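## Task

Using forceps T1, take the yellow vial numbered 4 out of well E2 of vial rack R1 and stand it on the bottom of well F5 in tube carrier TC. Every other vial must still stand upright in its own well, and R1 and TC must sit in their nests. T1 must go back into holder H1 with both tips in one slot, and H1 must rest flat on its base. Nothing may rely on the robot to stay in place: release everything and move the arms away before finishing.

## Robot and tools

Robot and scene. Two six-joint arms with parallel grippers, named left_arm and right_arm. The names do not refer to image sides. The world frame has its origin on the table top midway between the arms. +x points out across the table, +z points up, and left_arm stands on the +y side. The left_arm base sits at (-0.049, +0.282, 0) m, quat_wxyz (+0.999, 0, 0, +0.054). The right_arm base sits at (-0.050, -0.358, 0) m, quat_wxyz (+0.998, 0, 0, +0.058). TC is placed between the arms. Well labels are printed on top of R1 and TC: letters for rows, numbers for columns, and a triangle marks A1. Vials are lifted by their caps using forceps T1, which the gripper holds.

execute_actions. Its argument is "actions", a list holding zero or one item, plus an optional "pictures" boolean (pictures come by default). An empty list moves nothing and returns the current state. A wait item is {"steps": N} with N up to 300. It counts control steps from the previous result, and reply time is included in that count. A motion item is {"rows": [...], "steps": N} with N from 1 to 15, defaulting to 15. Each step lasts 1/30 s. Each row is used for one step, and the final row repeats if there are fewer rows than steps. If a call is refused, nothing is sent.

Row layout. One row covers both arms as 14 plain numbers. The first 7 are left_arm: waist, shoulder, elbow, wrist pitch, wrist yaw, wrist roll, then gripper. The next 7 are right_arm in the same order. Send all 14 even when only one arm should move. The six joint values are absolute target angles in radians, in each arm's own joint space, on the same scale as the Joint positions readout. They are not offsets. Stated ranges: waist -2.618 to 3.054, shoulder 0.000 to 3.142, elbow 0.000 to 3.142, wrist pitch -1.571 to 1.571, wrist yaw -1.571 to 1.571, wrist roll -2.094 to 2.094. A real end stop may sit up to 0.036 rad off the stated value. A target more than 0.036 rad past a stated end, and farther out than the current angle, gets the call refused. A target beyond the real end is clipped to it, and the result reports "joint sent to its limit". That line may refer to an earlier motion. If the line is missing, that does not prove more travel exists. Friction can leave a joint up to about 0.031 rad short, so smaller changes may not move it at all. The gripper value is an absolute command from -1 (closed) to +1 (fully open).

Motion limits. Each step, the target is kept close to the measured angle: at most 0.202 rad ahead for the waist, 0.258 for the shoulder, 0.238 for the elbow, 0.573 for wrist pitch, and 0.522 for wrist yaw and roll. If the gripper would be asked to jump more than 70 mm, all targets are scaled back. So far goals take several calls. Between calls, arms keep heading for the last row. They stop once everything is nearly still or a step is HELD. After that, only a new action pushes further, although fingers still finish opening or closing.

Gripping. grip_measured uses the command scale. The pads meet near -0.94, and each millimetre of object width adds about 0.0208. Each gripper has a fixed reading bias of up to about 0.02. The fingers act through a spring, so commanding below the object's width reading adds squeeze up to the force limit, about 50 to 62 N per pad. Thin parts under about 5 mm get less force. To keep a grasp, keep sending the same closing value.

Result lines. For each arm the state line gives end_effector_position (m) and end_effector_quat_wxyz in the world frame. This point lies between the finger pads, about 1 cm behind the tips. The fingers extend along the gripper's +z and open along its y. The reported position can be off, more so at long reach. Joint positions list the six angles in radians plus the opening in metres, from 0.093 open to 0.000 closed, with a fixed error of about 1 mm. On a rigid flat object the opening can settle up to about 12 mm below the object's width, and further on round or soft ones. Joint velocities follow in the same order. Joint torques are the drives' total output, including offsets and noise. "joint command not followed" means the clearance check altered some targets, and HELD marks the steps on which a row was partly or wholly not sent. MOTOR HOT appears from 75 °C. At 90 °C that arm halts for 10 s. At 100 °C its motors and gripper stop holding, and the arm falls. Both are reported as OVER-TEMPERATURE FAULT. Avoid long loaded holds.

Other tools. zoom_image takes "camera" (cam_head_left, cam_head_right, cam_left_wrist or cam_right_wrist, each 504x504) and "region" [x0, y0, x1, y1] in pixels from the top-left, at most 504x504. Answering without any tool call ends everything.

Cautions. Nothing may leave the table. Do not let the arms collide or press on each other. Avoid dropping, slipping, slamming or shoving hard. Occasional random tugs may hit a held part or a loose object. Move smoothly and economically, then release and pull clear before ending the scene.

Each tool is called after "Emit:" as name(argument=value, ...) on one line, values as JSON.

## Session

Emit:
execute_actions(actions=[])

Scene clock: 0.00 s of 12600.00 s.
left_arm: end_effector_position=(+0.5177, +0.4265, +0.1530) grip_measured=+1.000 end_effector_quat_wxyz=(+0.300, -0.556, +0.701, -0.332) | right_arm: end_effector_position=(+0.0785, -0.1489, +0.1240) grip_measured=+0.991 end_effector_quat_wxyz=(-0.063, +0.898, -0.351, -0.259)
Joint positions: left_arm=[ 0.258  2.124  1.741 -0.333  0.418 -1.168  0.093] | right_arm=[ 0.559  1.561  1.177 -1.353 -0.515 -1.766  0.093]
Joint velocities: left_arm=[-0.002  0.012  0.007  0.007  0.037 -0.007  0.   ] | right_arm=[-0.017 -0.002  0.002  0.007 -0.037 -0.007  0.   ]
Joint torques (N m, as the arm reports them, + toward a larger angle): no reading
Motor temperatures (°C, as the motors report them): left_arm=[23 24 24 24 23 24] | right_arm=[23 25 23 23 22 24]

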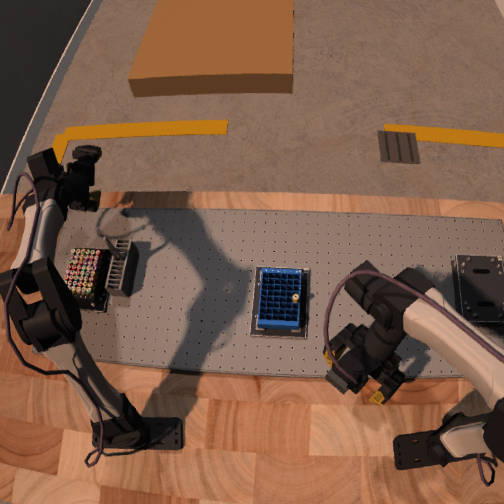

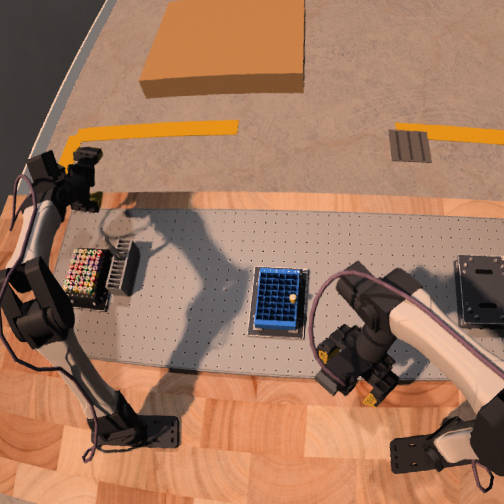

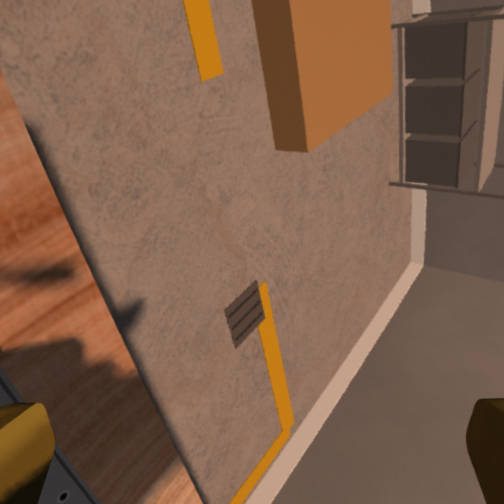

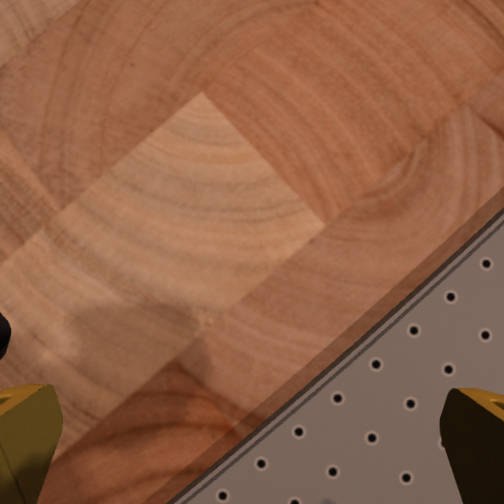

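Emit:
zoom_image(camera="cam_head_left", region=[40, 190, 200, 330])

Emit:
zoom_image(camera="cam_head_left", region=[230, 250, 330, 350])

Region (40, 190, 200, 330) of cam_head_left's 504x504 image, scaled by 3.150, with more detail than that image has; it fills the top 441 rows of this view, and the rest is white.

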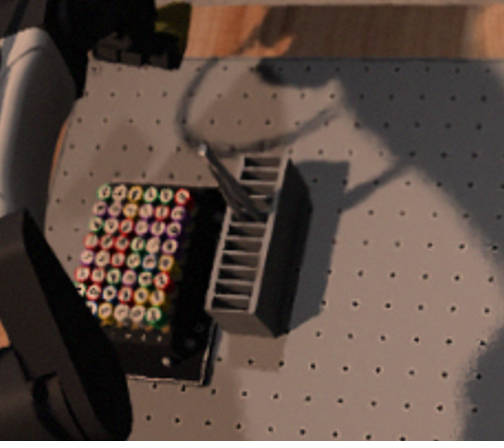

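Region (230, 250, 330, 350) of cam_head_left's 504x504 image, scaled by 5.040, with more detail than that image has.

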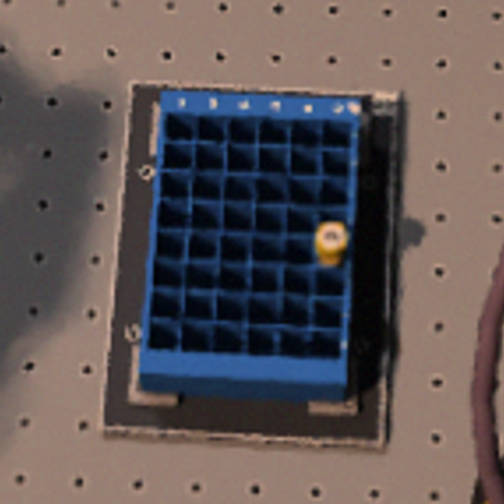

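Emit:
execute_actions(actions=[{"rows": [[0.03,1.837,1.90,-1.5,0,0,1, 0.559,1.561,1.177,-1.353,-0.515,-1.766,1]], "steps": 15}], pictures=false)

Emit:
execute_actions(actions=[{"steps": 60}])

Scene clock: 14.60 s of 12600.00 s.
left_arm: end_effector_position=(+0.3564, +0.3276, +0.2194) grip_measured=+1.000 end_effector_quat_wxyz=(+0.171, -0.170, +0.970, -0.034) | right_arm: end_effector_position=(+0.0785, -0.1489, +0.1240) grip_measured=+0.991 end_effector_quat_wxyz=(-0.063, +0.898, -0.351, -0.259)
Joint positions: left_arm=[ 0.026  1.82   1.894 -1.297  0.055 -0.222  0.093] | right_arm=[ 0.559  1.561  1.177 -1.353 -0.515 -1.766  0.093]
Joint velocities: left_arm=[-0.007  0.002 -0.017 -1.458 -0.344  1.37   0.   ] | right_arm=[-0.002  0.007 -0.022 -0.051 -0.007  0.022  0.   ]
Joint torques (N m, as the arm reports them, + toward a larger angle): left_arm=[-0.44 -8.84  8.5   1.11 -0.01  0.05] | right_arm=[-0.1  -5.54  6.09 -0.09 -0.38 -0.03]
Motor temperatures (°C, as the motors report them): left_arm=[23 31 26 27 23 24] | right_arm=[23 26 24 23 22 24]
Steps of this call (steps 1 to 90: nothing new was sent; then 11.10 s passed at rest; steps 91 to 105: all 15 steps of this action). Readings (joint positions):
91: left_arm=[0.249 2.116 1.751 -0.370 0.384 -1.130] | right_arm=[0.559 1.561 1.177 -1.353 -0.515 -1.766]
92: left_arm=[0.235 2.102 1.759 -0.430 0.342 -1.084] | right_arm=[0.559 1.561 1.177 -1.353 -0.515 -1.766]
94: left_arm=[0.188 2.056 1.778 -0.542 0.277 -0.991] | right_arm=[0.559 1.561 1.177 -1.353 -0.515 -1.766]
98: left_arm=[0.076 1.937 1.839 -0.800 0.172 -0.746] | right_arm=[0.559 1.561 1.177 -1.353 -0.515 -1.766]
105: the state above

Scene clock: 16.60 s of 12600.00 s.
left_arm: end_effector_position=(+0.3123, +0.3296, +0.2040) grip_measured=+1.000 end_effector_quat_wxyz=(+0.073, -0.070, +0.995, +0.001) | right_arm: end_effector_position=(+0.0785, -0.1489, +0.1240) grip_measured=+0.991 end_effector_quat_wxyz=(-0.063, +0.898, -0.351, -0.259)
Joint positions: left_arm=[ 0.026  1.831  1.894 -1.487  0.008 -0.007  0.093] | right_arm=[ 0.559  1.561  1.177 -1.353 -0.515 -1.766  0.093]
Joint velocities: left_arm=[ 0.007 -0.007 -0.002 -0.037 -0.007 -0.022  0.   ] | right_arm=[ 0.007  0.007  0.007 -0.051 -0.007 -0.066 -0.001]
Joint torques (N m, as the arm reports them, + toward a larger angle): left_arm=[-0.26 -9.76  8.03  0.53 -0.03  0.1 ] | right_arm=[-0.06 -5.25  6.02 -0.11 -0.37 -0.07]
Motor temperatures (°C, as the motors report them): left_arm=[23 31 26 27 23 24] | right_arm=[23 26 25 23 22 24]
Steps of this call (steps 1 to 30: the robot went on to your last target; steps 31 to 60: nothing new was sent). Readings (joint positions):
1: left_arm=[0.026 1.822 1.894 -1.341 0.045 -0.178] | right_arm=[0.559 1.561 1.177 -1.353 -0.515 -1.766]
2: left_arm=[0.026 1.825 1.894 -1.375 0.037 -0.144] | right_arm=[0.559 1.561 1.177 -1.353 -0.515 -1.766]
4: left_arm=[0.026 1.830 1.894 -1.421 0.027 -0.094] | right_arm=[0.559 1.561 1.177 -1.353 -0.515 -1.766]
8: left_arm=[0.026 1.831 1.894 -1.464 0.015 -0.042] | right_arm=[0.559 1.561 1.177 -1.353 -0.515 -1.766]
60: the state above
All arms were judged still, so your last target was given up. Only a new action makes them travel on or press farther. Fingers that are still opening or closing keep moving.

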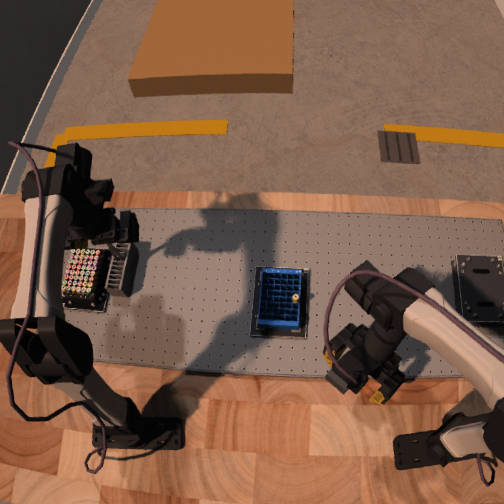

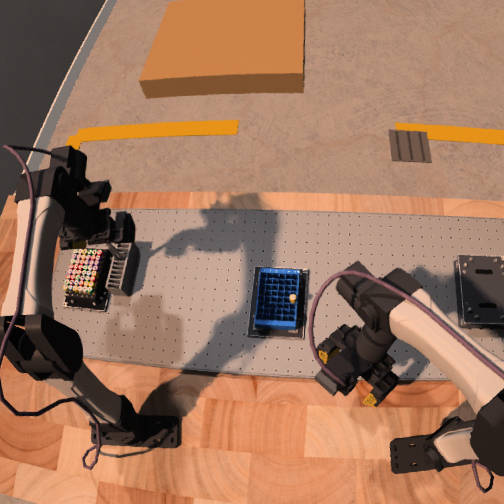

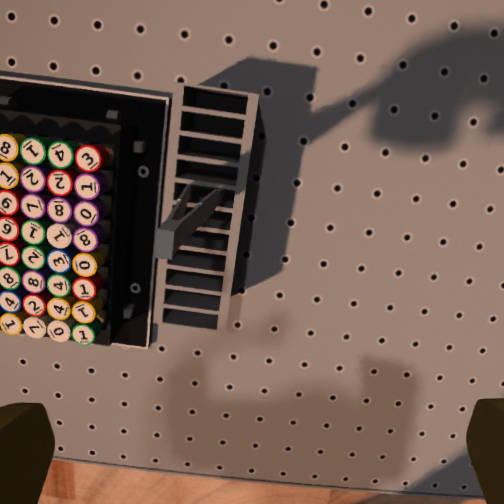

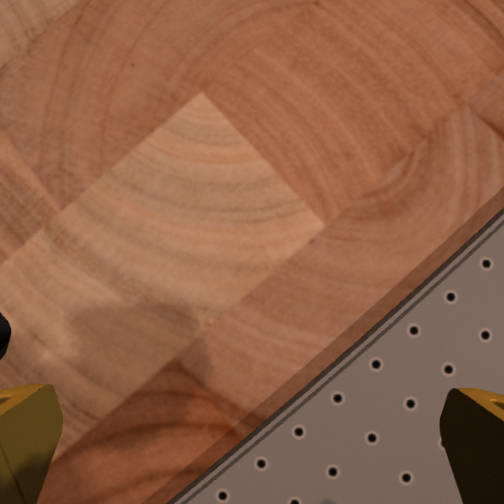

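Emit:
execute_actions(actions=[{"rows": [[0.087,2.08,2.073,-1.564,0,0,1, 0.559,1.561,1.177,-1.353,-0.515,-1.766,1]], "steps": 15}], pictures=false)

Emit:
execute_actions(actions=[{"steps": 45}])

Scene clock: 28.40 s of 12600.00 s.
left_arm: end_effector_position=(+0.3416, +0.3585, +0.1502) grip_measured=+1.000 end_effector_quat_wxyz=(-0.004, -0.100, +0.995, -0.002) | right_arm: end_effector_position=(+0.0785, -0.1489, +0.1240) grip_measured=+0.991 end_effector_quat_wxyz=(-0.063, +0.898, -0.351, -0.259)
Joint positions: left_arm=[ 0.086  2.098  2.061 -1.543  0.004 -0.006  0.093] | right_arm=[ 0.559  1.561  1.177 -1.353 -0.515 -1.766  0.093]
Joint velocities: left_arm=[-0.002 -0.076  0.012 -0.095  0.022 -0.022  0.   ] | right_arm=[ 0.017  0.002 -0.012 -0.095  0.051 -0.007  0.001]
Joint torques (N m, as the arm reports them, + toward a larger angle): left_arm=[ -0.46 -13.9    8.17   0.18   0.     0.08] | right_arm=[ 0.01 -5.59  6.09 -0.09 -0.4  -0.05]
Motor temperatures (°C, as the motors report them): left_arm=[23 32 27 26 23 24] | right_arm=[23 27 25 23 22 24]
joint sent to its limit (left arm) — the command would take joint 4 (wrist pitch) past its lower limit, so that joint was sent only as far as its limit.
Steps of this call (steps 1 to 90: nothing new was sent; then 8.30 s passed at rest; steps 91 to 105: all 15 steps of this action). Readings (joint positions):
91: left_arm=[0.031 1.863 1.935 -1.522 0.009 -0.006] | right_arm=[0.559 1.561 1.177 -1.353 -0.515 -1.766]
92: left_arm=[0.042 1.914 2.000 -1.544 0.009 -0.006] | right_arm=[0.559 1.561 1.177 -1.353 -0.515 -1.766]
94: left_arm=[0.067 2.006 2.059 -1.529 0.008 -0.006] | right_arm=[0.559 1.561 1.177 -1.353 -0.515 -1.766]
98: left_arm=[0.086 2.111 2.061 -1.532 0.004 -0.006] | right_arm=[0.559 1.561 1.177 -1.353 -0.515 -1.766]
105: the state above

Scene clock: 29.90 s of 12600.00 s.
left_arm: end_effector_position=(+0.3406, +0.3583, +0.1512) grip_measured=+1.000 end_effector_quat_wxyz=(-0.005, -0.100, +0.995, -0.002) | right_arm: end_effector_position=(+0.0785, -0.1489, +0.1240) grip_measured=+0.991 end_effector_quat_wxyz=(-0.063, +0.898, -0.351, -0.259)
Joint positions: left_arm=[ 0.086  2.095  2.061 -1.547  0.004 -0.006  0.093] | right_arm=[ 0.559  1.561  1.177 -1.353 -0.515 -1.766  0.093]
Joint velocities: left_arm=[ 0.007  0.012  0.002  0.081 -0.066 -0.022  0.   ] | right_arm=[ 0.002 -0.007  0.002  0.037  0.022  0.051 -0.   ]
Joint torques (N m, as the arm reports them, + toward a larger angle): left_arm=[ -0.52 -13.94   8.27   0.15  -0.02   0.09] | right_arm=[ 0.15 -5.6   6.11 -0.09 -0.45  0.01]
Motor temperatures (°C, as the motors report them): left_arm=[23 32 27 26 23 24] | right_arm=[23 27 26 23 22 24]
joint sent to its limit (left arm) — the command would take joint 4 (wrist pitch) past its lower limit, so that joint was sent only as far as its limit.
Steps of this call (steps 1 to 15: the robot went on to your last target; steps 16 to 45: nothing new was sent). Readings (joint positions):
1: left_arm=[0.086 2.096 2.061 -1.544 0.004 -0.006] | right_arm=[0.559 1.561 1.177 -1.353 -0.515 -1.766]
2: left_arm=[0.086 2.095 2.061 -1.545 0.004 -0.006] | right_arm=[0.559 1.561 1.177 -1.353 -0.515 -1.766]
4: left_arm=[0.086 2.095 2.061 -1.546 0.004 -0.006] | right_arm=[0.559 1.561 1.177 -1.353 -0.515 -1.766]
8: left_arm=[0.086 2.095 2.061 -1.546 0.004 -0.006] | right_arm=[0.559 1.561 1.177 -1.353 -0.515 -1.766]
45: the state above
All arms were judged still, so your last target was given up. Only a new action makes them travel on or press farther. Fingers that are still opening or closing keep moving.

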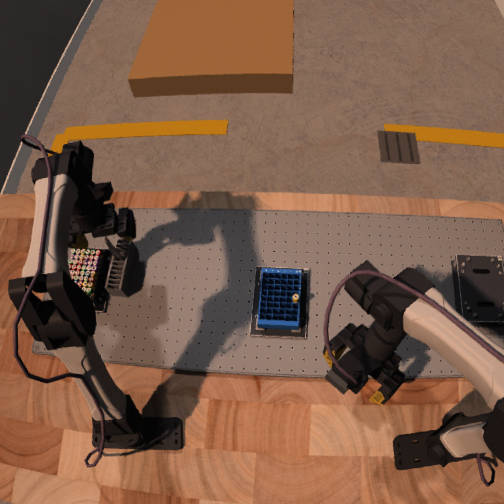

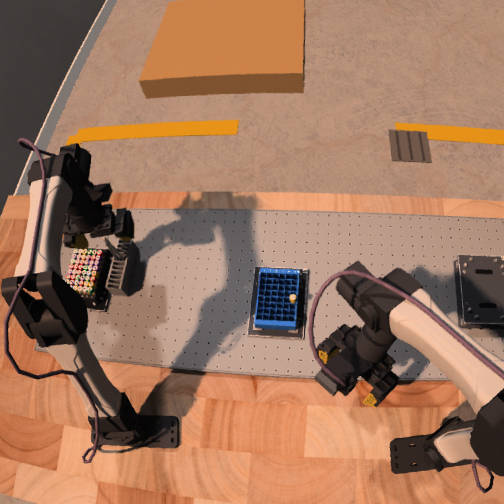

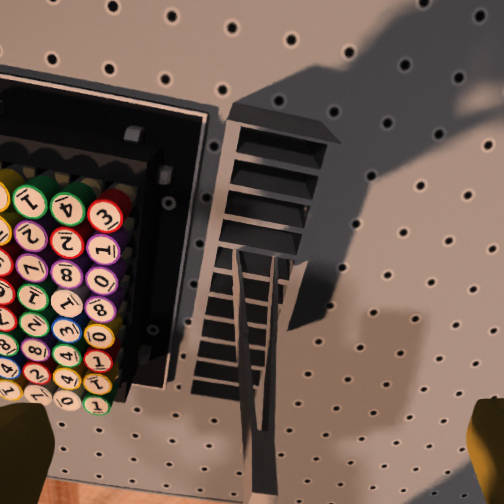

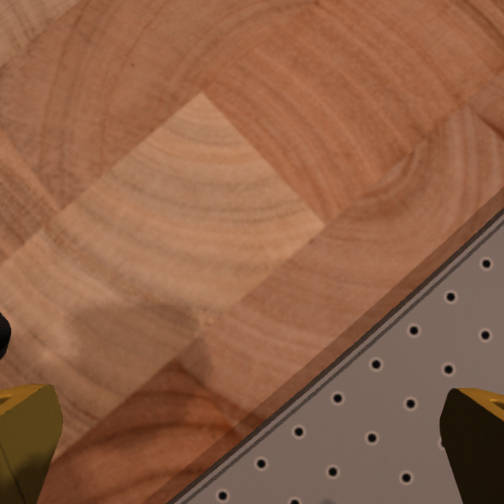

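Emit:
execute_actions(actions=[{"rows": [[0.087,2.08,2.0,-1.49,0,0.12,1, 0.559,1.561,1.177,-1.353,-0.515,-1.766,1],[0.087,2.08,2.0,-1.49,0,0.12,1, 0.559,1.561,1.177,-1.353,-0.515,-1.766,1],[0.087,2.08,2.0,-1.49,0,0.12,1, 0.559,1.561,1.177,-1.353,-0.515,-1.766,1],[0.087,2.08,2.0,-1.49,0,0.12,1, 0.559,1.561,1.177,-1.353,-0.515,-1.766,1],[0.087,2.08,2.0,-1.49,0,0.12,1, 0.559,1.561,1.177,-1.353,-0.515,-1.766,1],[0.087,2.06,1.91,-1.41,0,0.12,1, 0.559,1.561,1.177,-1.353,-0.515,-1.766,1],[0.087,2.06,1.91,-1.41,0,0.12,1, 0.559,1.561,1.177,-1.353,-0.515,-1.766,1],[0.087,2.06,1.91,-1.41,0,0.12,1, 0.559,1.561,1.177,-1.353,-0.515,-1.766,1],[0.087,2.06,1.91,-1.41,0,0.12,1, 0.559,1.561,1.177,-1.353,-0.515,-1.766,1],[0.087,2.06,1.91,-1.41,0,0.12,1, 0.559,1.561,1.177,-1.353,-0.515,-1.766,1],[0.087,2.04,1.82,-1.33,0,0.12,1, 0.559,1.561,1.177,-1.353,-0.515,-1.766,1]], "steps": 15}], pictures=false)

Emit:
execute_actions(actions=[{"steps": 45}])

Scene clock: 36.83 s of 12600.00 s.
left_arm: end_effector_position=(+0.3314, +0.3565, +0.1098) grip_measured=+1.000 end_effector_quat_wxyz=(-0.016, -0.043, +0.999, -0.004) | right_arm: end_effector_position=(+0.0785, -0.1489, +0.1240) grip_measured=+0.991 end_effector_quat_wxyz=(-0.063, +0.898, -0.351, -0.259)
Joint positions: left_arm=[ 0.086  2.056  1.836 -1.385  0.004  0.109  0.093] | right_arm=[ 0.559  1.561  1.177 -1.353 -0.515 -1.766  0.093]
Joint velocities: left_arm=[ 0.012  0.007 -0.203  0.315 -0.022 -0.007  0.   ] | right_arm=[-0.007 -0.002 -0.017  0.022 -0.022 -0.022 -0.   ]
Joint torques (N m, as the arm reports them, + toward a larger angle): left_arm=[ -0.56 -13.8    7.12   0.45   0.02   0.06] | right_arm=[-0.08 -5.54  6.1  -0.03 -0.39 -0.01]
Motor temperatures (°C, as the motors report them): left_arm=[23 34 28 25 23 24] | right_arm=[23 27 26 23 22 24]
Steps of this call (steps 1 to 90: nothing new was sent; then 3.43 s passed at rest; steps 91 to 105: all 15 steps of this action). Readings (joint positions):
91: left_arm=[0.086 2.093 2.053 -1.539 0.004 0.012] | right_arm=[0.559 1.561 1.177 -1.353 -0.515 -1.766]
92: left_arm=[0.086 2.090 2.040 -1.530 0.004 0.033] | right_arm=[0.559 1.561 1.177 -1.353 -0.515 -1.766]
94: left_arm=[0.086 2.090 2.022 -1.522 0.004 0.062] | right_arm=[0.559 1.561 1.177 -1.353 -0.515 -1.766]
98: left_arm=[0.086 2.073 1.949 -1.472 0.004 0.092] | right_arm=[0.559 1.561 1.177 -1.353 -0.515 -1.766]
105: the state above

Scene clock: 38.33 s of 12600.00 s.
left_arm: end_effector_position=(+0.3398, +0.3581, +0.1084) grip_measured=+1.000 end_effector_quat_wxyz=(+0.001, -0.041, +0.999, -0.002) | right_arm: end_effector_position=(+0.0785, -0.1489, +0.1240) grip_measured=+0.991 end_effector_quat_wxyz=(-0.063, +0.898, -0.351, -0.259)
Joint positions: left_arm=[ 0.086  2.056  1.831 -1.344  0.004  0.113  0.093] | right_arm=[ 0.559  1.561  1.177 -1.353 -0.515 -1.766  0.093]
Joint velocities: left_arm=[-0.017 -0.007  0.002 -0.007 -0.037 -0.007  0.   ] | right_arm=[-0.002 -0.002  0.002 -0.007 -0.037  0.037  0.   ]
Joint torques (N m, as the arm reports them, + toward a larger angle): left_arm=[ -0.46 -13.84   6.56   0.44   0.     0.08] | right_arm=[-0.18 -5.36  5.98 -0.05 -0.39 -0.1 ]
Motor temperatures (°C, as the motors report them): left_arm=[23 35 28 25 23 24] | right_arm=[23 28 26 23 22 24]
Steps of this call (steps 1 to 30: the robot went on to your last target; steps 31 to 45: nothing new was sent). Readings (joint positions):
1: left_arm=[0.086 2.056 1.831 -1.378 0.004 0.110] | right_arm=[0.559 1.561 1.177 -1.353 -0.515 -1.766]
2: left_arm=[0.086 2.056 1.831 -1.373 0.004 0.110] | right_arm=[0.559 1.561 1.177 -1.353 -0.515 -1.766]
4: left_arm=[0.086 2.056 1.831 -1.362 0.004 0.112] | right_arm=[0.559 1.561 1.177 -1.353 -0.515 -1.766]
8: left_arm=[0.086 2.056 1.831 -1.350 0.004 0.112] | right_arm=[0.559 1.561 1.177 -1.353 -0.515 -1.766]
45: the state above
All arms were judged still, so your last target was given up. Only a new action makes them travel on or press farther. Fingers that are still opening or closing keep moving.

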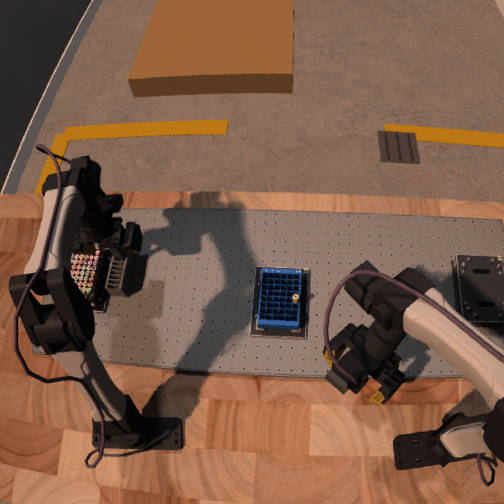

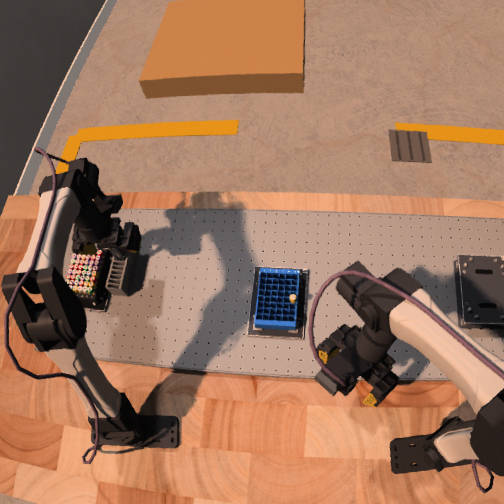

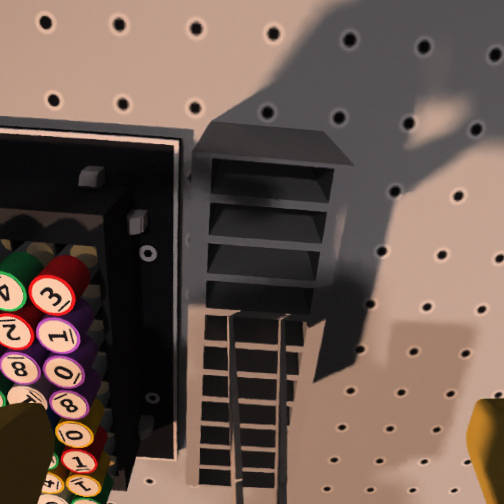

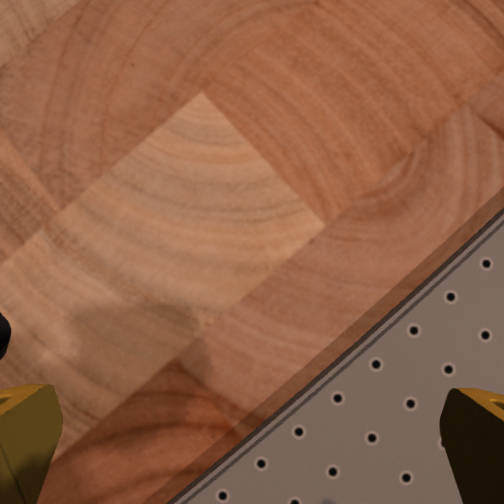

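Emit:
execute_actions(actions=[{"rows": [[0.087,2.04,1.82,-1.33,0,0.12,-0.62, 0.559,1.561,1.177,-1.353,-0.515,-1.766,1]], "steps": 15}], pictures=false)

Emit:
execute_actions(actions=[{"steps": 30}])

Scene clock: 41.37 s of 12600.00 s.
left_arm: end_effector_position=(+0.3399, +0.3581, +0.1084) grip_measured=-0.619 end_effector_quat_wxyz=(+0.001, -0.041, +0.999, -0.002) | right_arm: end_effector_position=(+0.0785, -0.1489, +0.1240) grip_measured=+0.991 end_effector_quat_wxyz=(-0.063, +0.898, -0.351, -0.259)
Joint positions: left_arm=[ 0.086  2.056  1.831 -1.344  0.004  0.113  0.016] | right_arm=[ 0.559  1.561  1.177 -1.353 -0.515 -1.766  0.093]
Joint velocities: left_arm=[ 0.007  0.002 -0.012  0.007  0.007  0.022 -0.   ] | right_arm=[-0.007  0.002  0.012 -0.022 -0.051  0.037  0.   ]
Joint torques (N m, as the arm reports them, + toward a larger angle): left_arm=[ -0.41 -13.89   6.32   0.44   0.02   0.1 ] | right_arm=[-0.02 -5.64  6.14 -0.07 -0.43 -0.03]
Motor temperatures (°C, as the motors report them): left_arm=[23 35 28 25 23 24] | right_arm=[23 28 26 23 22 24]
Steps of this call (steps 1 to 76: nothing new was sent; steps 77 to 91: all 15 steps of this action). Readings (joint positions):
77: left_arm=[0.086 2.056 1.831 -1.344 0.004 0.113] | right_arm=[0.559 1.561 1.177 -1.353 -0.515 -1.766]
78: left_arm=[0.086 2.056 1.831 -1.344 0.004 0.113] | right_arm=[0.559 1.561 1.177 -1.353 -0.515 -1.766]
80: left_arm=[0.086 2.056 1.831 -1.344 0.004 0.113] | right_arm=[0.559 1.561 1.177 -1.353 -0.515 -1.766]
84: left_arm=[0.086 2.056 1.831 -1.344 0.004 0.113] | right_arm=[0.559 1.561 1.177 -1.353 -0.515 -1.766]
91: the state above

Scene clock: 42.37 s of 12600.00 s.
left_arm: end_effector_position=(+0.3399, +0.3581, +0.1084) grip_measured=-0.619 end_effector_quat_wxyz=(+0.001, -0.041, +0.999, -0.002) | right_arm: end_effector_position=(+0.0785, -0.1489, +0.1240) grip_measured=+0.991 end_effector_quat_wxyz=(-0.063, +0.898, -0.351, -0.259)
Joint positions: left_arm=[ 0.086  2.056  1.831 -1.344  0.004  0.113  0.016] | right_arm=[ 0.559  1.561  1.177 -1.353 -0.515 -1.766  0.093]
Joint velocities: left_arm=[-0.007 -0.022 -0.007  0.051  0.022 -0.022 -0.   ] | right_arm=[ 0.007  0.002 -0.022  0.037  0.007  0.081 -0.   ]
Joint torques (N m, as the arm reports them, + toward a larger angle): left_arm=[ -0.5  -13.88   6.54   0.46  -0.02   0.1 ] | right_arm=[-0.15 -5.41  6.11 -0.12 -0.4  -0.03]
Motor temperatures (°C, as the motors report them): left_arm=[23 36 28 25 23 24] | right_arm=[23 28 26 23 22 24]
Steps of this call (steps 1 to 15: the robot went on to your last target; steps 16 to 30: nothing new was sent). Readings (joint positions):
1: left_arm=[0.086 2.056 1.831 -1.344 0.004 0.113] | right_arm=[0.559 1.561 1.177 -1.353 -0.515 -1.766]
2: left_arm=[0.086 2.056 1.831 -1.344 0.004 0.113] | right_arm=[0.559 1.561 1.177 -1.353 -0.515 -1.766]
4: left_arm=[0.086 2.056 1.831 -1.344 0.004 0.113] | right_arm=[0.559 1.561 1.177 -1.353 -0.515 -1.766]
8: left_arm=[0.086 2.056 1.831 -1.344 0.004 0.113] | right_arm=[0.559 1.561 1.177 -1.353 -0.515 -1.766]
30: the state above
All arms were judged still, so your last target was given up. Only a new action makes them travel on or press farther. Fingers that are still opening or closing keep moving.

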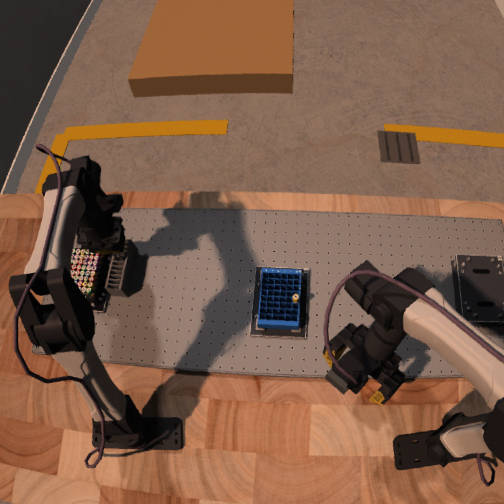

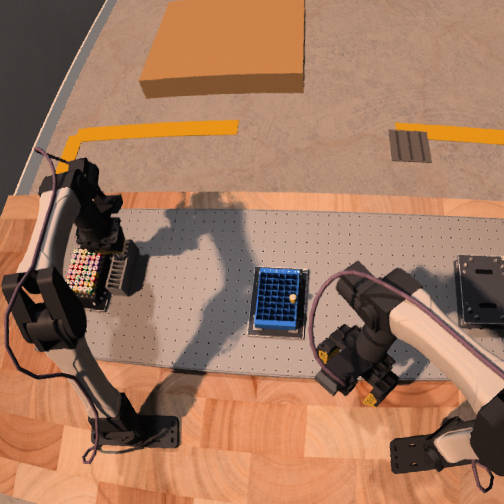

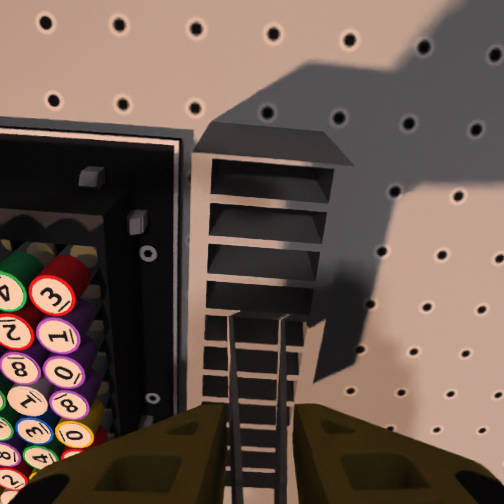

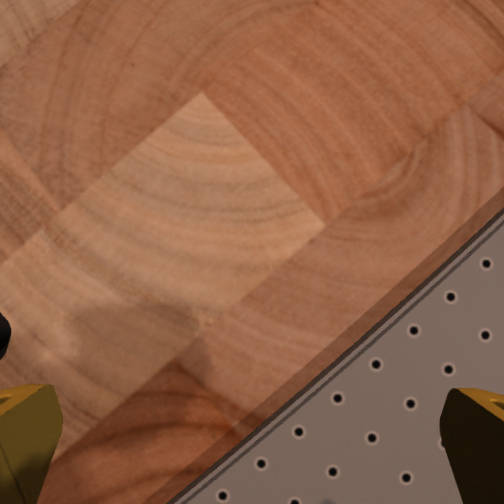

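Emit:
execute_actions(actions=[{"rows": [[0.087,2.04,1.82,-1.33,0,0.12,-0.73, 0.559,1.561,1.177,-1.353,-0.515,-1.766,1]], "steps": 15}])

Scene clock: 44.30 s of 12600.00 s.
left_arm: end_effector_position=(+0.3399, +0.3581, +0.1084) grip_measured=-0.728 end_effector_quat_wxyz=(+0.001, -0.041, +0.999, -0.002) | right_arm: end_effector_position=(+0.0785, -0.1489, +0.1240) grip_measured=+0.991 end_effector_quat_wxyz=(-0.063, +0.898, -0.351, -0.259)
Joint positions: left_arm=[ 0.086  2.056  1.831 -1.344  0.004  0.113  0.01 ] | right_arm=[ 0.559  1.561  1.177 -1.353 -0.515 -1.766  0.093]
Joint velocities: left_arm=[-0.017 -0.002  0.002  0.051 -0.051 -0.007 -0.001] | right_arm=[-0.017 -0.007 -0.007 -0.022 -0.081  0.022  0.   ]
Joint torques (N m, as the arm reports them, + toward a larger angle): left_arm=[ -0.54 -13.72   6.39   0.47   0.01   0.12] | right_arm=[-0.08 -5.61  6.06 -0.05 -0.39 -0.01]
Motor temperatures (°C, as the motors report them): left_arm=[23 36 28 25 23 24] | right_arm=[23 28 26 23 22 24]
Steps of this call (steps 1 to 43: nothing new was sent; steps 44 to 58: all 15 steps of this action). Readings (joint positions):
44: left_arm=[0.086 2.056 1.831 -1.344 0.004 0.113] | right_arm=[0.559 1.561 1.177 -1.353 -0.515 -1.766]
45: left_arm=[0.086 2.056 1.831 -1.344 0.004 0.113] | right_arm=[0.559 1.561 1.177 -1.353 -0.515 -1.766]
47: left_arm=[0.086 2.056 1.831 -1.344 0.004 0.113] | right_arm=[0.559 1.561 1.177 -1.353 -0.515 -1.766]
51: left_arm=[0.086 2.056 1.831 -1.344 0.004 0.113] | right_arm=[0.559 1.561 1.177 -1.353 -0.515 -1.766]
58: the state above

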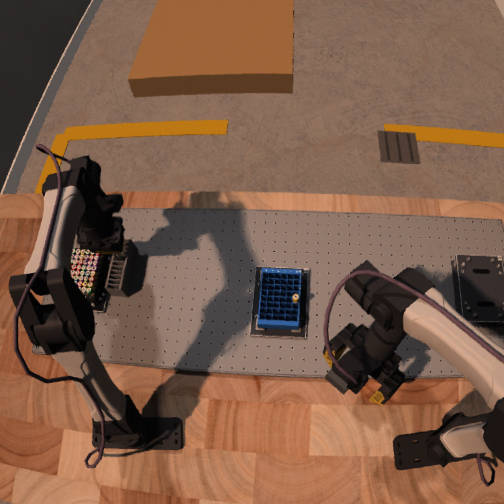

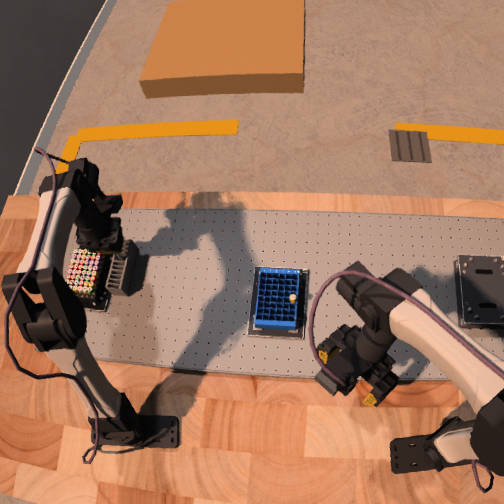

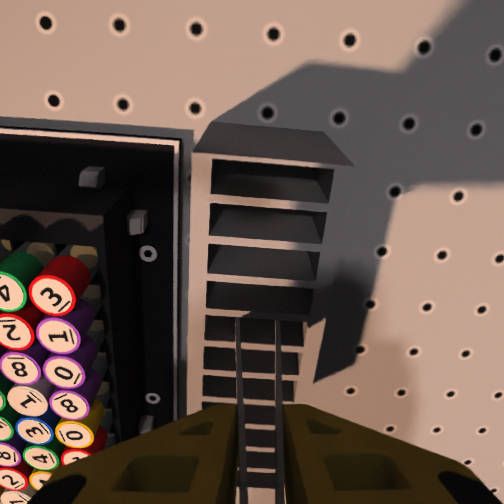

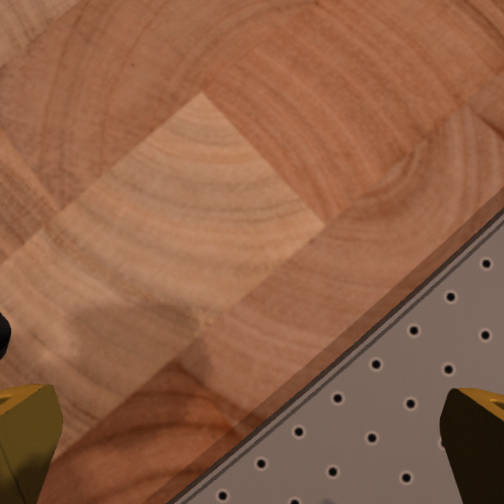

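Emit:
execute_actions(actions=[{"rows": [[0.087,2.05,1.9,-1.42,0,0.12,-0.73, 0.559,1.561,1.177,-1.353,-0.515,-1.766,1],[0.087,2.05,1.9,-1.42,0,0.12,-0.73, 0.559,1.561,1.177,-1.353,-0.515,-1.766,1],[0.087,2.05,1.9,-1.42,0,0.12,-0.73, 0.559,1.561,1.177,-1.353,-0.515,-1.766,1],[0.087,2.05,1.9,-1.42,0,0.12,-0.73, 0.559,1.561,1.177,-1.353,-0.515,-1.766,1],[0.087,2.05,1.9,-1.42,0,0.12,-0.73, 0.559,1.561,1.177,-1.353,-0.515,-1.766,1],[0.087,2.065,1.99,-1.49,0,0.12,-0.73, 0.559,1.561,1.177,-1.353,-0.515,-1.766,1],[0.087,2.065,1.99,-1.49,0,0.12,-0.73, 0.559,1.561,1.177,-1.353,-0.515,-1.766,1],[0.087,2.065,1.99,-1.49,0,0.12,-0.73, 0.559,1.561,1.177,-1.353,-0.515,-1.766,1],[0.087,2.065,1.99,-1.49,0,0.12,-0.73, 0.559,1.561,1.177,-1.353,-0.515,-1.766,1],[0.087,2.065,1.99,-1.49,0,0.12,-0.73, 0.559,1.561,1.177,-1.353,-0.515,-1.766,1],[0.087,2.09,2.08,-1.545,0,0.12,-0.73, 0.559,1.561,1.177,-1.353,-0.515,-1.766,1]], "steps": 15}], pictures=false)

Emit:
execute_actions(actions=[{"steps": 40}])

Scene clock: 50.60 s of 12600.00 s.
left_arm: end_effector_position=(+0.3509, +0.3603, +0.1540) grip_measured=-0.728 end_effector_quat_wxyz=(+0.021, -0.041, +0.999, +0.001) | right_arm: end_effector_position=(+0.0785, -0.1489, +0.1240) grip_measured=+0.991 end_effector_quat_wxyz=(-0.063, +0.898, -0.351, -0.259)
Joint positions: left_arm=[ 0.086  2.086  2.057 -1.499  0.004  0.113  0.01 ] | right_arm=[ 0.559  1.561  1.177 -1.353 -0.515 -1.766  0.093]
Joint velocities: left_arm=[-0.007 -0.002  0.198 -0.168 -0.037 -0.022 -0.   ] | right_arm=[ 0.007 -0.002 -0.012  0.007 -0.022 -0.051 -0.001]
Joint torques (N m, as the arm reports them, + toward a larger angle): left_arm=[ -0.58 -12.16   8.31   0.22   0.     0.06] | right_arm=[ 0.23 -5.6   6.03 -0.07 -0.41  0.01]
Motor temperatures (°C, as the motors report them): left_arm=[23 37 28 25 23 24] | right_arm=[23 28 27 23 22 24]
Steps of this call (steps 1 to 15: the robot went on to your last target; steps 16 to 90: nothing new was sent; then 2.80 s passed at rest; steps 91 to 105: all 15 steps of this action). Readings (joint positions):
91: left_arm=[0.086 2.058 1.839 -1.354 0.004 0.113] | right_arm=[0.559 1.561 1.177 -1.353 -0.515 -1.766]
92: left_arm=[0.086 2.060 1.851 -1.366 0.004 0.113] | right_arm=[0.559 1.561 1.177 -1.353 -0.515 -1.766]
94: left_arm=[0.086 2.060 1.871 -1.381 0.004 0.113] | right_arm=[0.559 1.561 1.177 -1.353 -0.515 -1.766]
98: left_arm=[0.086 2.072 1.942 -1.431 0.004 0.113] | right_arm=[0.559 1.561 1.177 -1.353 -0.515 -1.766]
105: the state above

Scene clock: 51.93 s of 12600.00 s.
left_arm: end_effector_position=(+0.3441, +0.3590, +0.1550) grip_measured=-0.728 end_effector_quat_wxyz=(+0.008, -0.041, +0.999, -0.001) | right_arm: end_effector_position=(+0.0785, -0.1489, +0.1240) grip_measured=+0.991 end_effector_quat_wxyz=(-0.063, +0.898, -0.351, -0.259)
Joint positions: left_arm=[ 0.086  2.086  2.062 -1.532  0.004  0.113  0.01 ] | right_arm=[ 0.559  1.561  1.177 -1.353 -0.515 -1.766  0.093]
Joint velocities: left_arm=[-0.002  0.002 -0.002 -0.051 -0.022 -0.007 -0.001] | right_arm=[-0.022 -0.012 -0.022  0.007  0.022 -0.007  0.001]
Joint torques (N m, as the arm reports them, + toward a larger angle): left_arm=[ -0.41 -12.17   8.76   0.21   0.03   0.09] | right_arm=[-0.07 -5.52  6.05 -0.08 -0.39 -0.03]
Motor temperatures (°C, as the motors report them): left_arm=[23 38 28 25 23 24] | right_arm=[23 28 27 23 22 24]
Steps of this call (steps 1 to 30: the robot went on to your last target; steps 31 to 40: nothing new was sent). Readings (joint positions):
1: left_arm=[0.086 2.086 2.061 -1.504 0.004 0.113] | right_arm=[0.559 1.561 1.177 -1.353 -0.515 -1.766]
2: left_arm=[0.086 2.086 2.062 -1.509 0.004 0.113] | right_arm=[0.559 1.561 1.177 -1.353 -0.515 -1.766]
4: left_arm=[0.086 2.086 2.062 -1.517 0.004 0.113] | right_arm=[0.559 1.561 1.177 -1.353 -0.515 -1.766]
8: left_arm=[0.086 2.086 2.062 -1.527 0.004 0.113] | right_arm=[0.559 1.561 1.177 -1.353 -0.515 -1.766]
40: the state above
All arms were judged still, so your last target was given up. Only a new action makes them travel on or press farther. Fingers that are still opening or closing keep moving.

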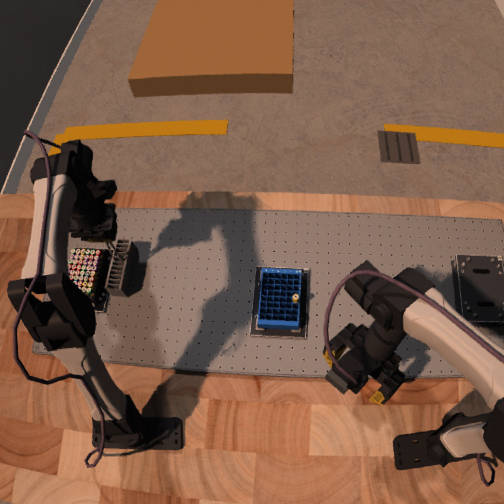

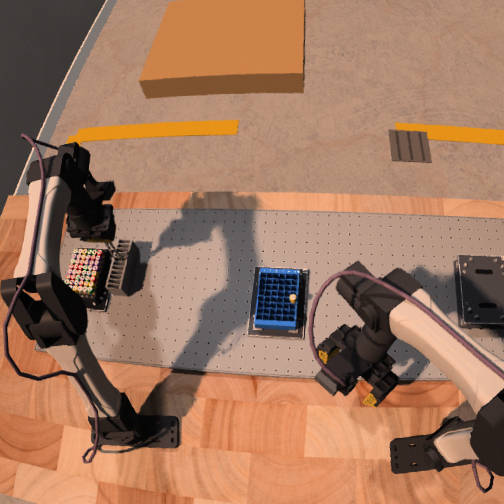

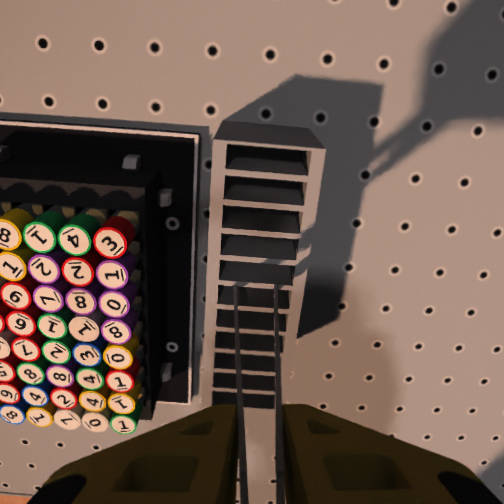

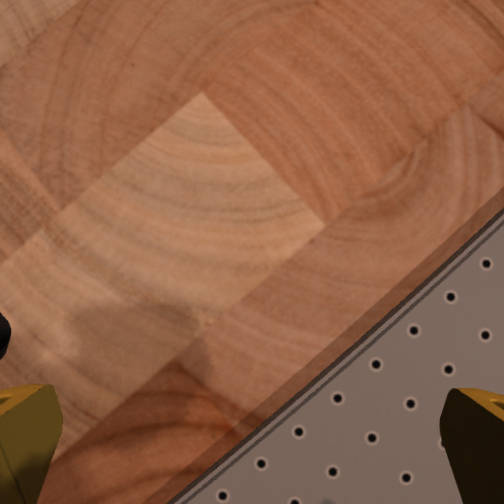

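Emit:
execute_actions(actions=[{"rows": [[0.326,1.85,1.72,-1.44,0,0.353,-0.73, 0.559,1.561,1.177,-1.353,-0.515,-1.766,1]], "steps": 15}], pictures=false)

Emit:
execute_actions(actions=[{"steps": 40}])

Scene clock: 57.57 s of 12600.00 s.
left_arm: end_effector_position=(+0.2639, +0.4255, +0.1544) grip_measured=-0.728 end_effector_quat_wxyz=(+0.000, -0.051, +0.999, -0.010) | right_arm: end_effector_position=(+0.0785, -0.1489, +0.1240) grip_measured=+0.991 end_effector_quat_wxyz=(-0.063, +0.898, -0.351, -0.259)
Joint positions: left_arm=[ 0.331  1.859  1.739 -1.458  0.019  0.337  0.01 ] | right_arm=[ 0.559  1.561  1.177 -1.353 -0.515 -1.766  0.093]
Joint velocities: left_arm=[ 0.007 -0.022  0.002 -0.095  0.051  0.081 -0.001] | right_arm=[ 0.012 -0.012 -0.007  0.037  0.037 -0.051 -0.001]
Joint torques (N m, as the arm reports them, + toward a larger angle): left_arm=[ -0.82 -11.09   5.73   0.46  -0.11   0.05] | right_arm=[ 0.08 -5.73  6.09 -0.07 -0.45  0.  ]
Motor temperatures (°C, as the motors report them): left_arm=[23 38 29 25 23 24] | right_arm=[23 28 27 23 22 24]
Steps of this call (steps 1 to 90: nothing new was sent; then 2.13 s passed at rest; steps 91 to 105: all 15 steps of this action). Readings (joint positions):
91: left_arm=[0.100 2.061 2.022 -1.502 0.011 0.142] | right_arm=[0.559 1.561 1.177 -1.353 -0.515 -1.766]
92: left_arm=[0.128 2.019 1.953 -1.475 0.019 0.174] | right_arm=[0.559 1.561 1.177 -1.353 -0.515 -1.766]
94: left_arm=[0.226 1.931 1.826 -1.462 0.019 0.230] | right_arm=[0.559 1.561 1.177 -1.353 -0.515 -1.766]
98: left_arm=[0.348 1.860 1.742 -1.463 0.017 0.297] | right_arm=[0.559 1.561 1.177 -1.353 -0.515 -1.766]
105: the state above

Scene clock: 58.90 s of 12600.00 s.
left_arm: end_effector_position=(+0.2639, +0.4255, +0.1544) grip_measured=-0.728 end_effector_quat_wxyz=(+0.000, -0.046, +0.999, -0.010) | right_arm: end_effector_position=(+0.0785, -0.1489, +0.1240) grip_measured=+0.991 end_effector_quat_wxyz=(-0.063, +0.898, -0.351, -0.259)
Joint positions: left_arm=[ 0.331  1.859  1.739 -1.458  0.019  0.347  0.01 ] | right_arm=[ 0.559  1.561  1.177 -1.353 -0.515 -1.766  0.093]
Joint velocities: left_arm=[ 0.002 -0.007 -0.007 -0.037 -0.007  0.007  0.   ] | right_arm=[-0.012 -0.007  0.017 -0.022 -0.037 -0.022  0.   ]
Joint torques (N m, as the arm reports them, + toward a larger angle): left_arm=[ -0.86 -11.09   5.83   0.47  -0.12   0.08] | right_arm=[-0.33 -5.54  6.02 -0.12 -0.44 -0.03]
Motor temperatures (°C, as the motors report them): left_arm=[23 38 29 25 23 24] | right_arm=[23 28 27 23 22 24]
Steps of this call (steps 1 to 15: the robot went on to your last target; steps 16 to 40: nothing new was sent). Readings (joint positions):
1: left_arm=[0.331 1.859 1.739 -1.458 0.019 0.338] | right_arm=[0.559 1.561 1.177 -1.353 -0.515 -1.766]
2: left_arm=[0.331 1.859 1.739 -1.458 0.019 0.340] | right_arm=[0.559 1.561 1.177 -1.353 -0.515 -1.766]
4: left_arm=[0.331 1.859 1.739 -1.458 0.019 0.343] | right_arm=[0.559 1.561 1.177 -1.353 -0.515 -1.766]
8: left_arm=[0.331 1.859 1.739 -1.458 0.019 0.345] | right_arm=[0.559 1.561 1.177 -1.353 -0.515 -1.766]
40: the state above
All arms were judged still, so your last target was given up. Only a new action makes them travel on or press farther. Fingers that are still opening or closing keep moving.

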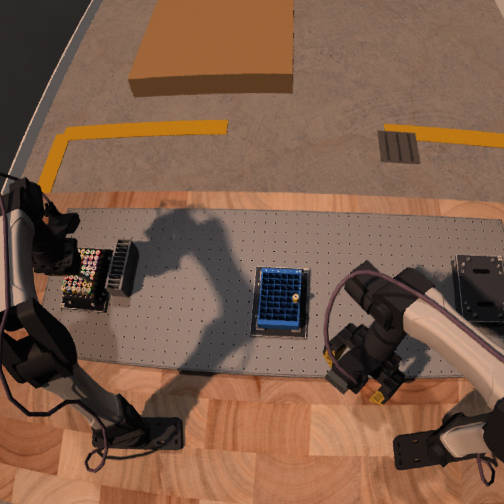

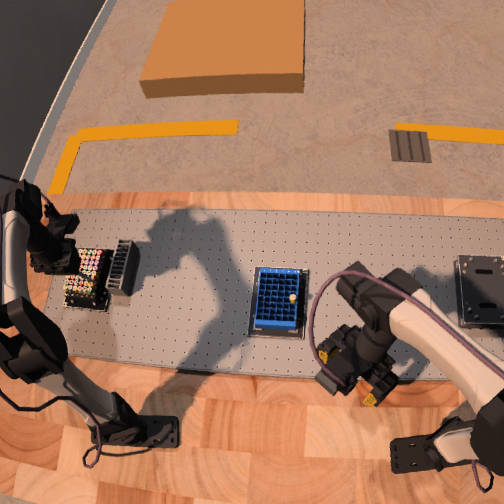

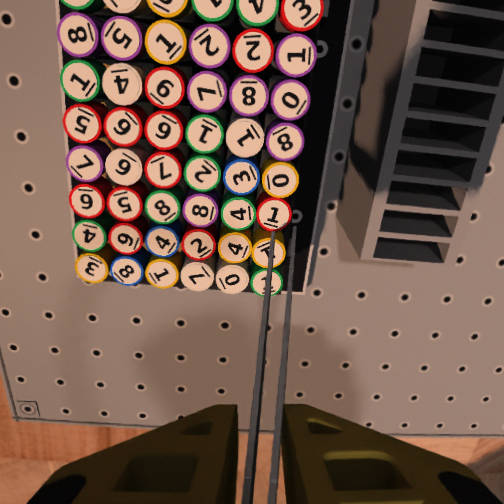

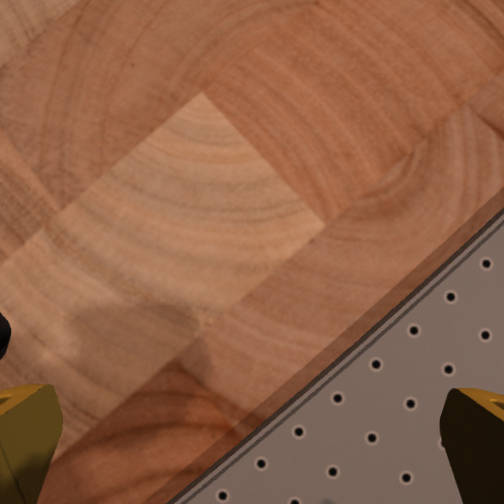

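Emit:
zoom_image(camera="cam_left_wrist", region=[160, 150, 400, 420])

Emit:
zoom_image(camera="cam_head_right", region=[20, 190, 180, 330])

Region (160, 150, 400, 420) of cam_left_wrist's 504x504 image, scaled by 1.867, with more detail than that image has.

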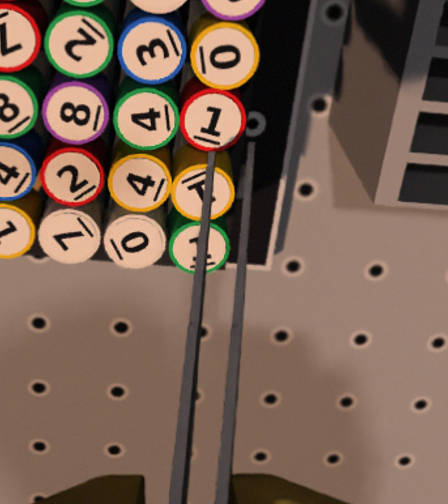

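Region (20, 190, 180, 330) of cam_head_right's 504x504 image, scaled by 3.150, with more detail than that image has; it fills the top 441 rows of this view, and the rest is white.

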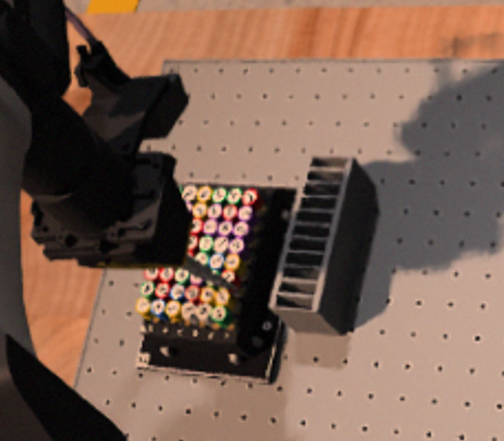

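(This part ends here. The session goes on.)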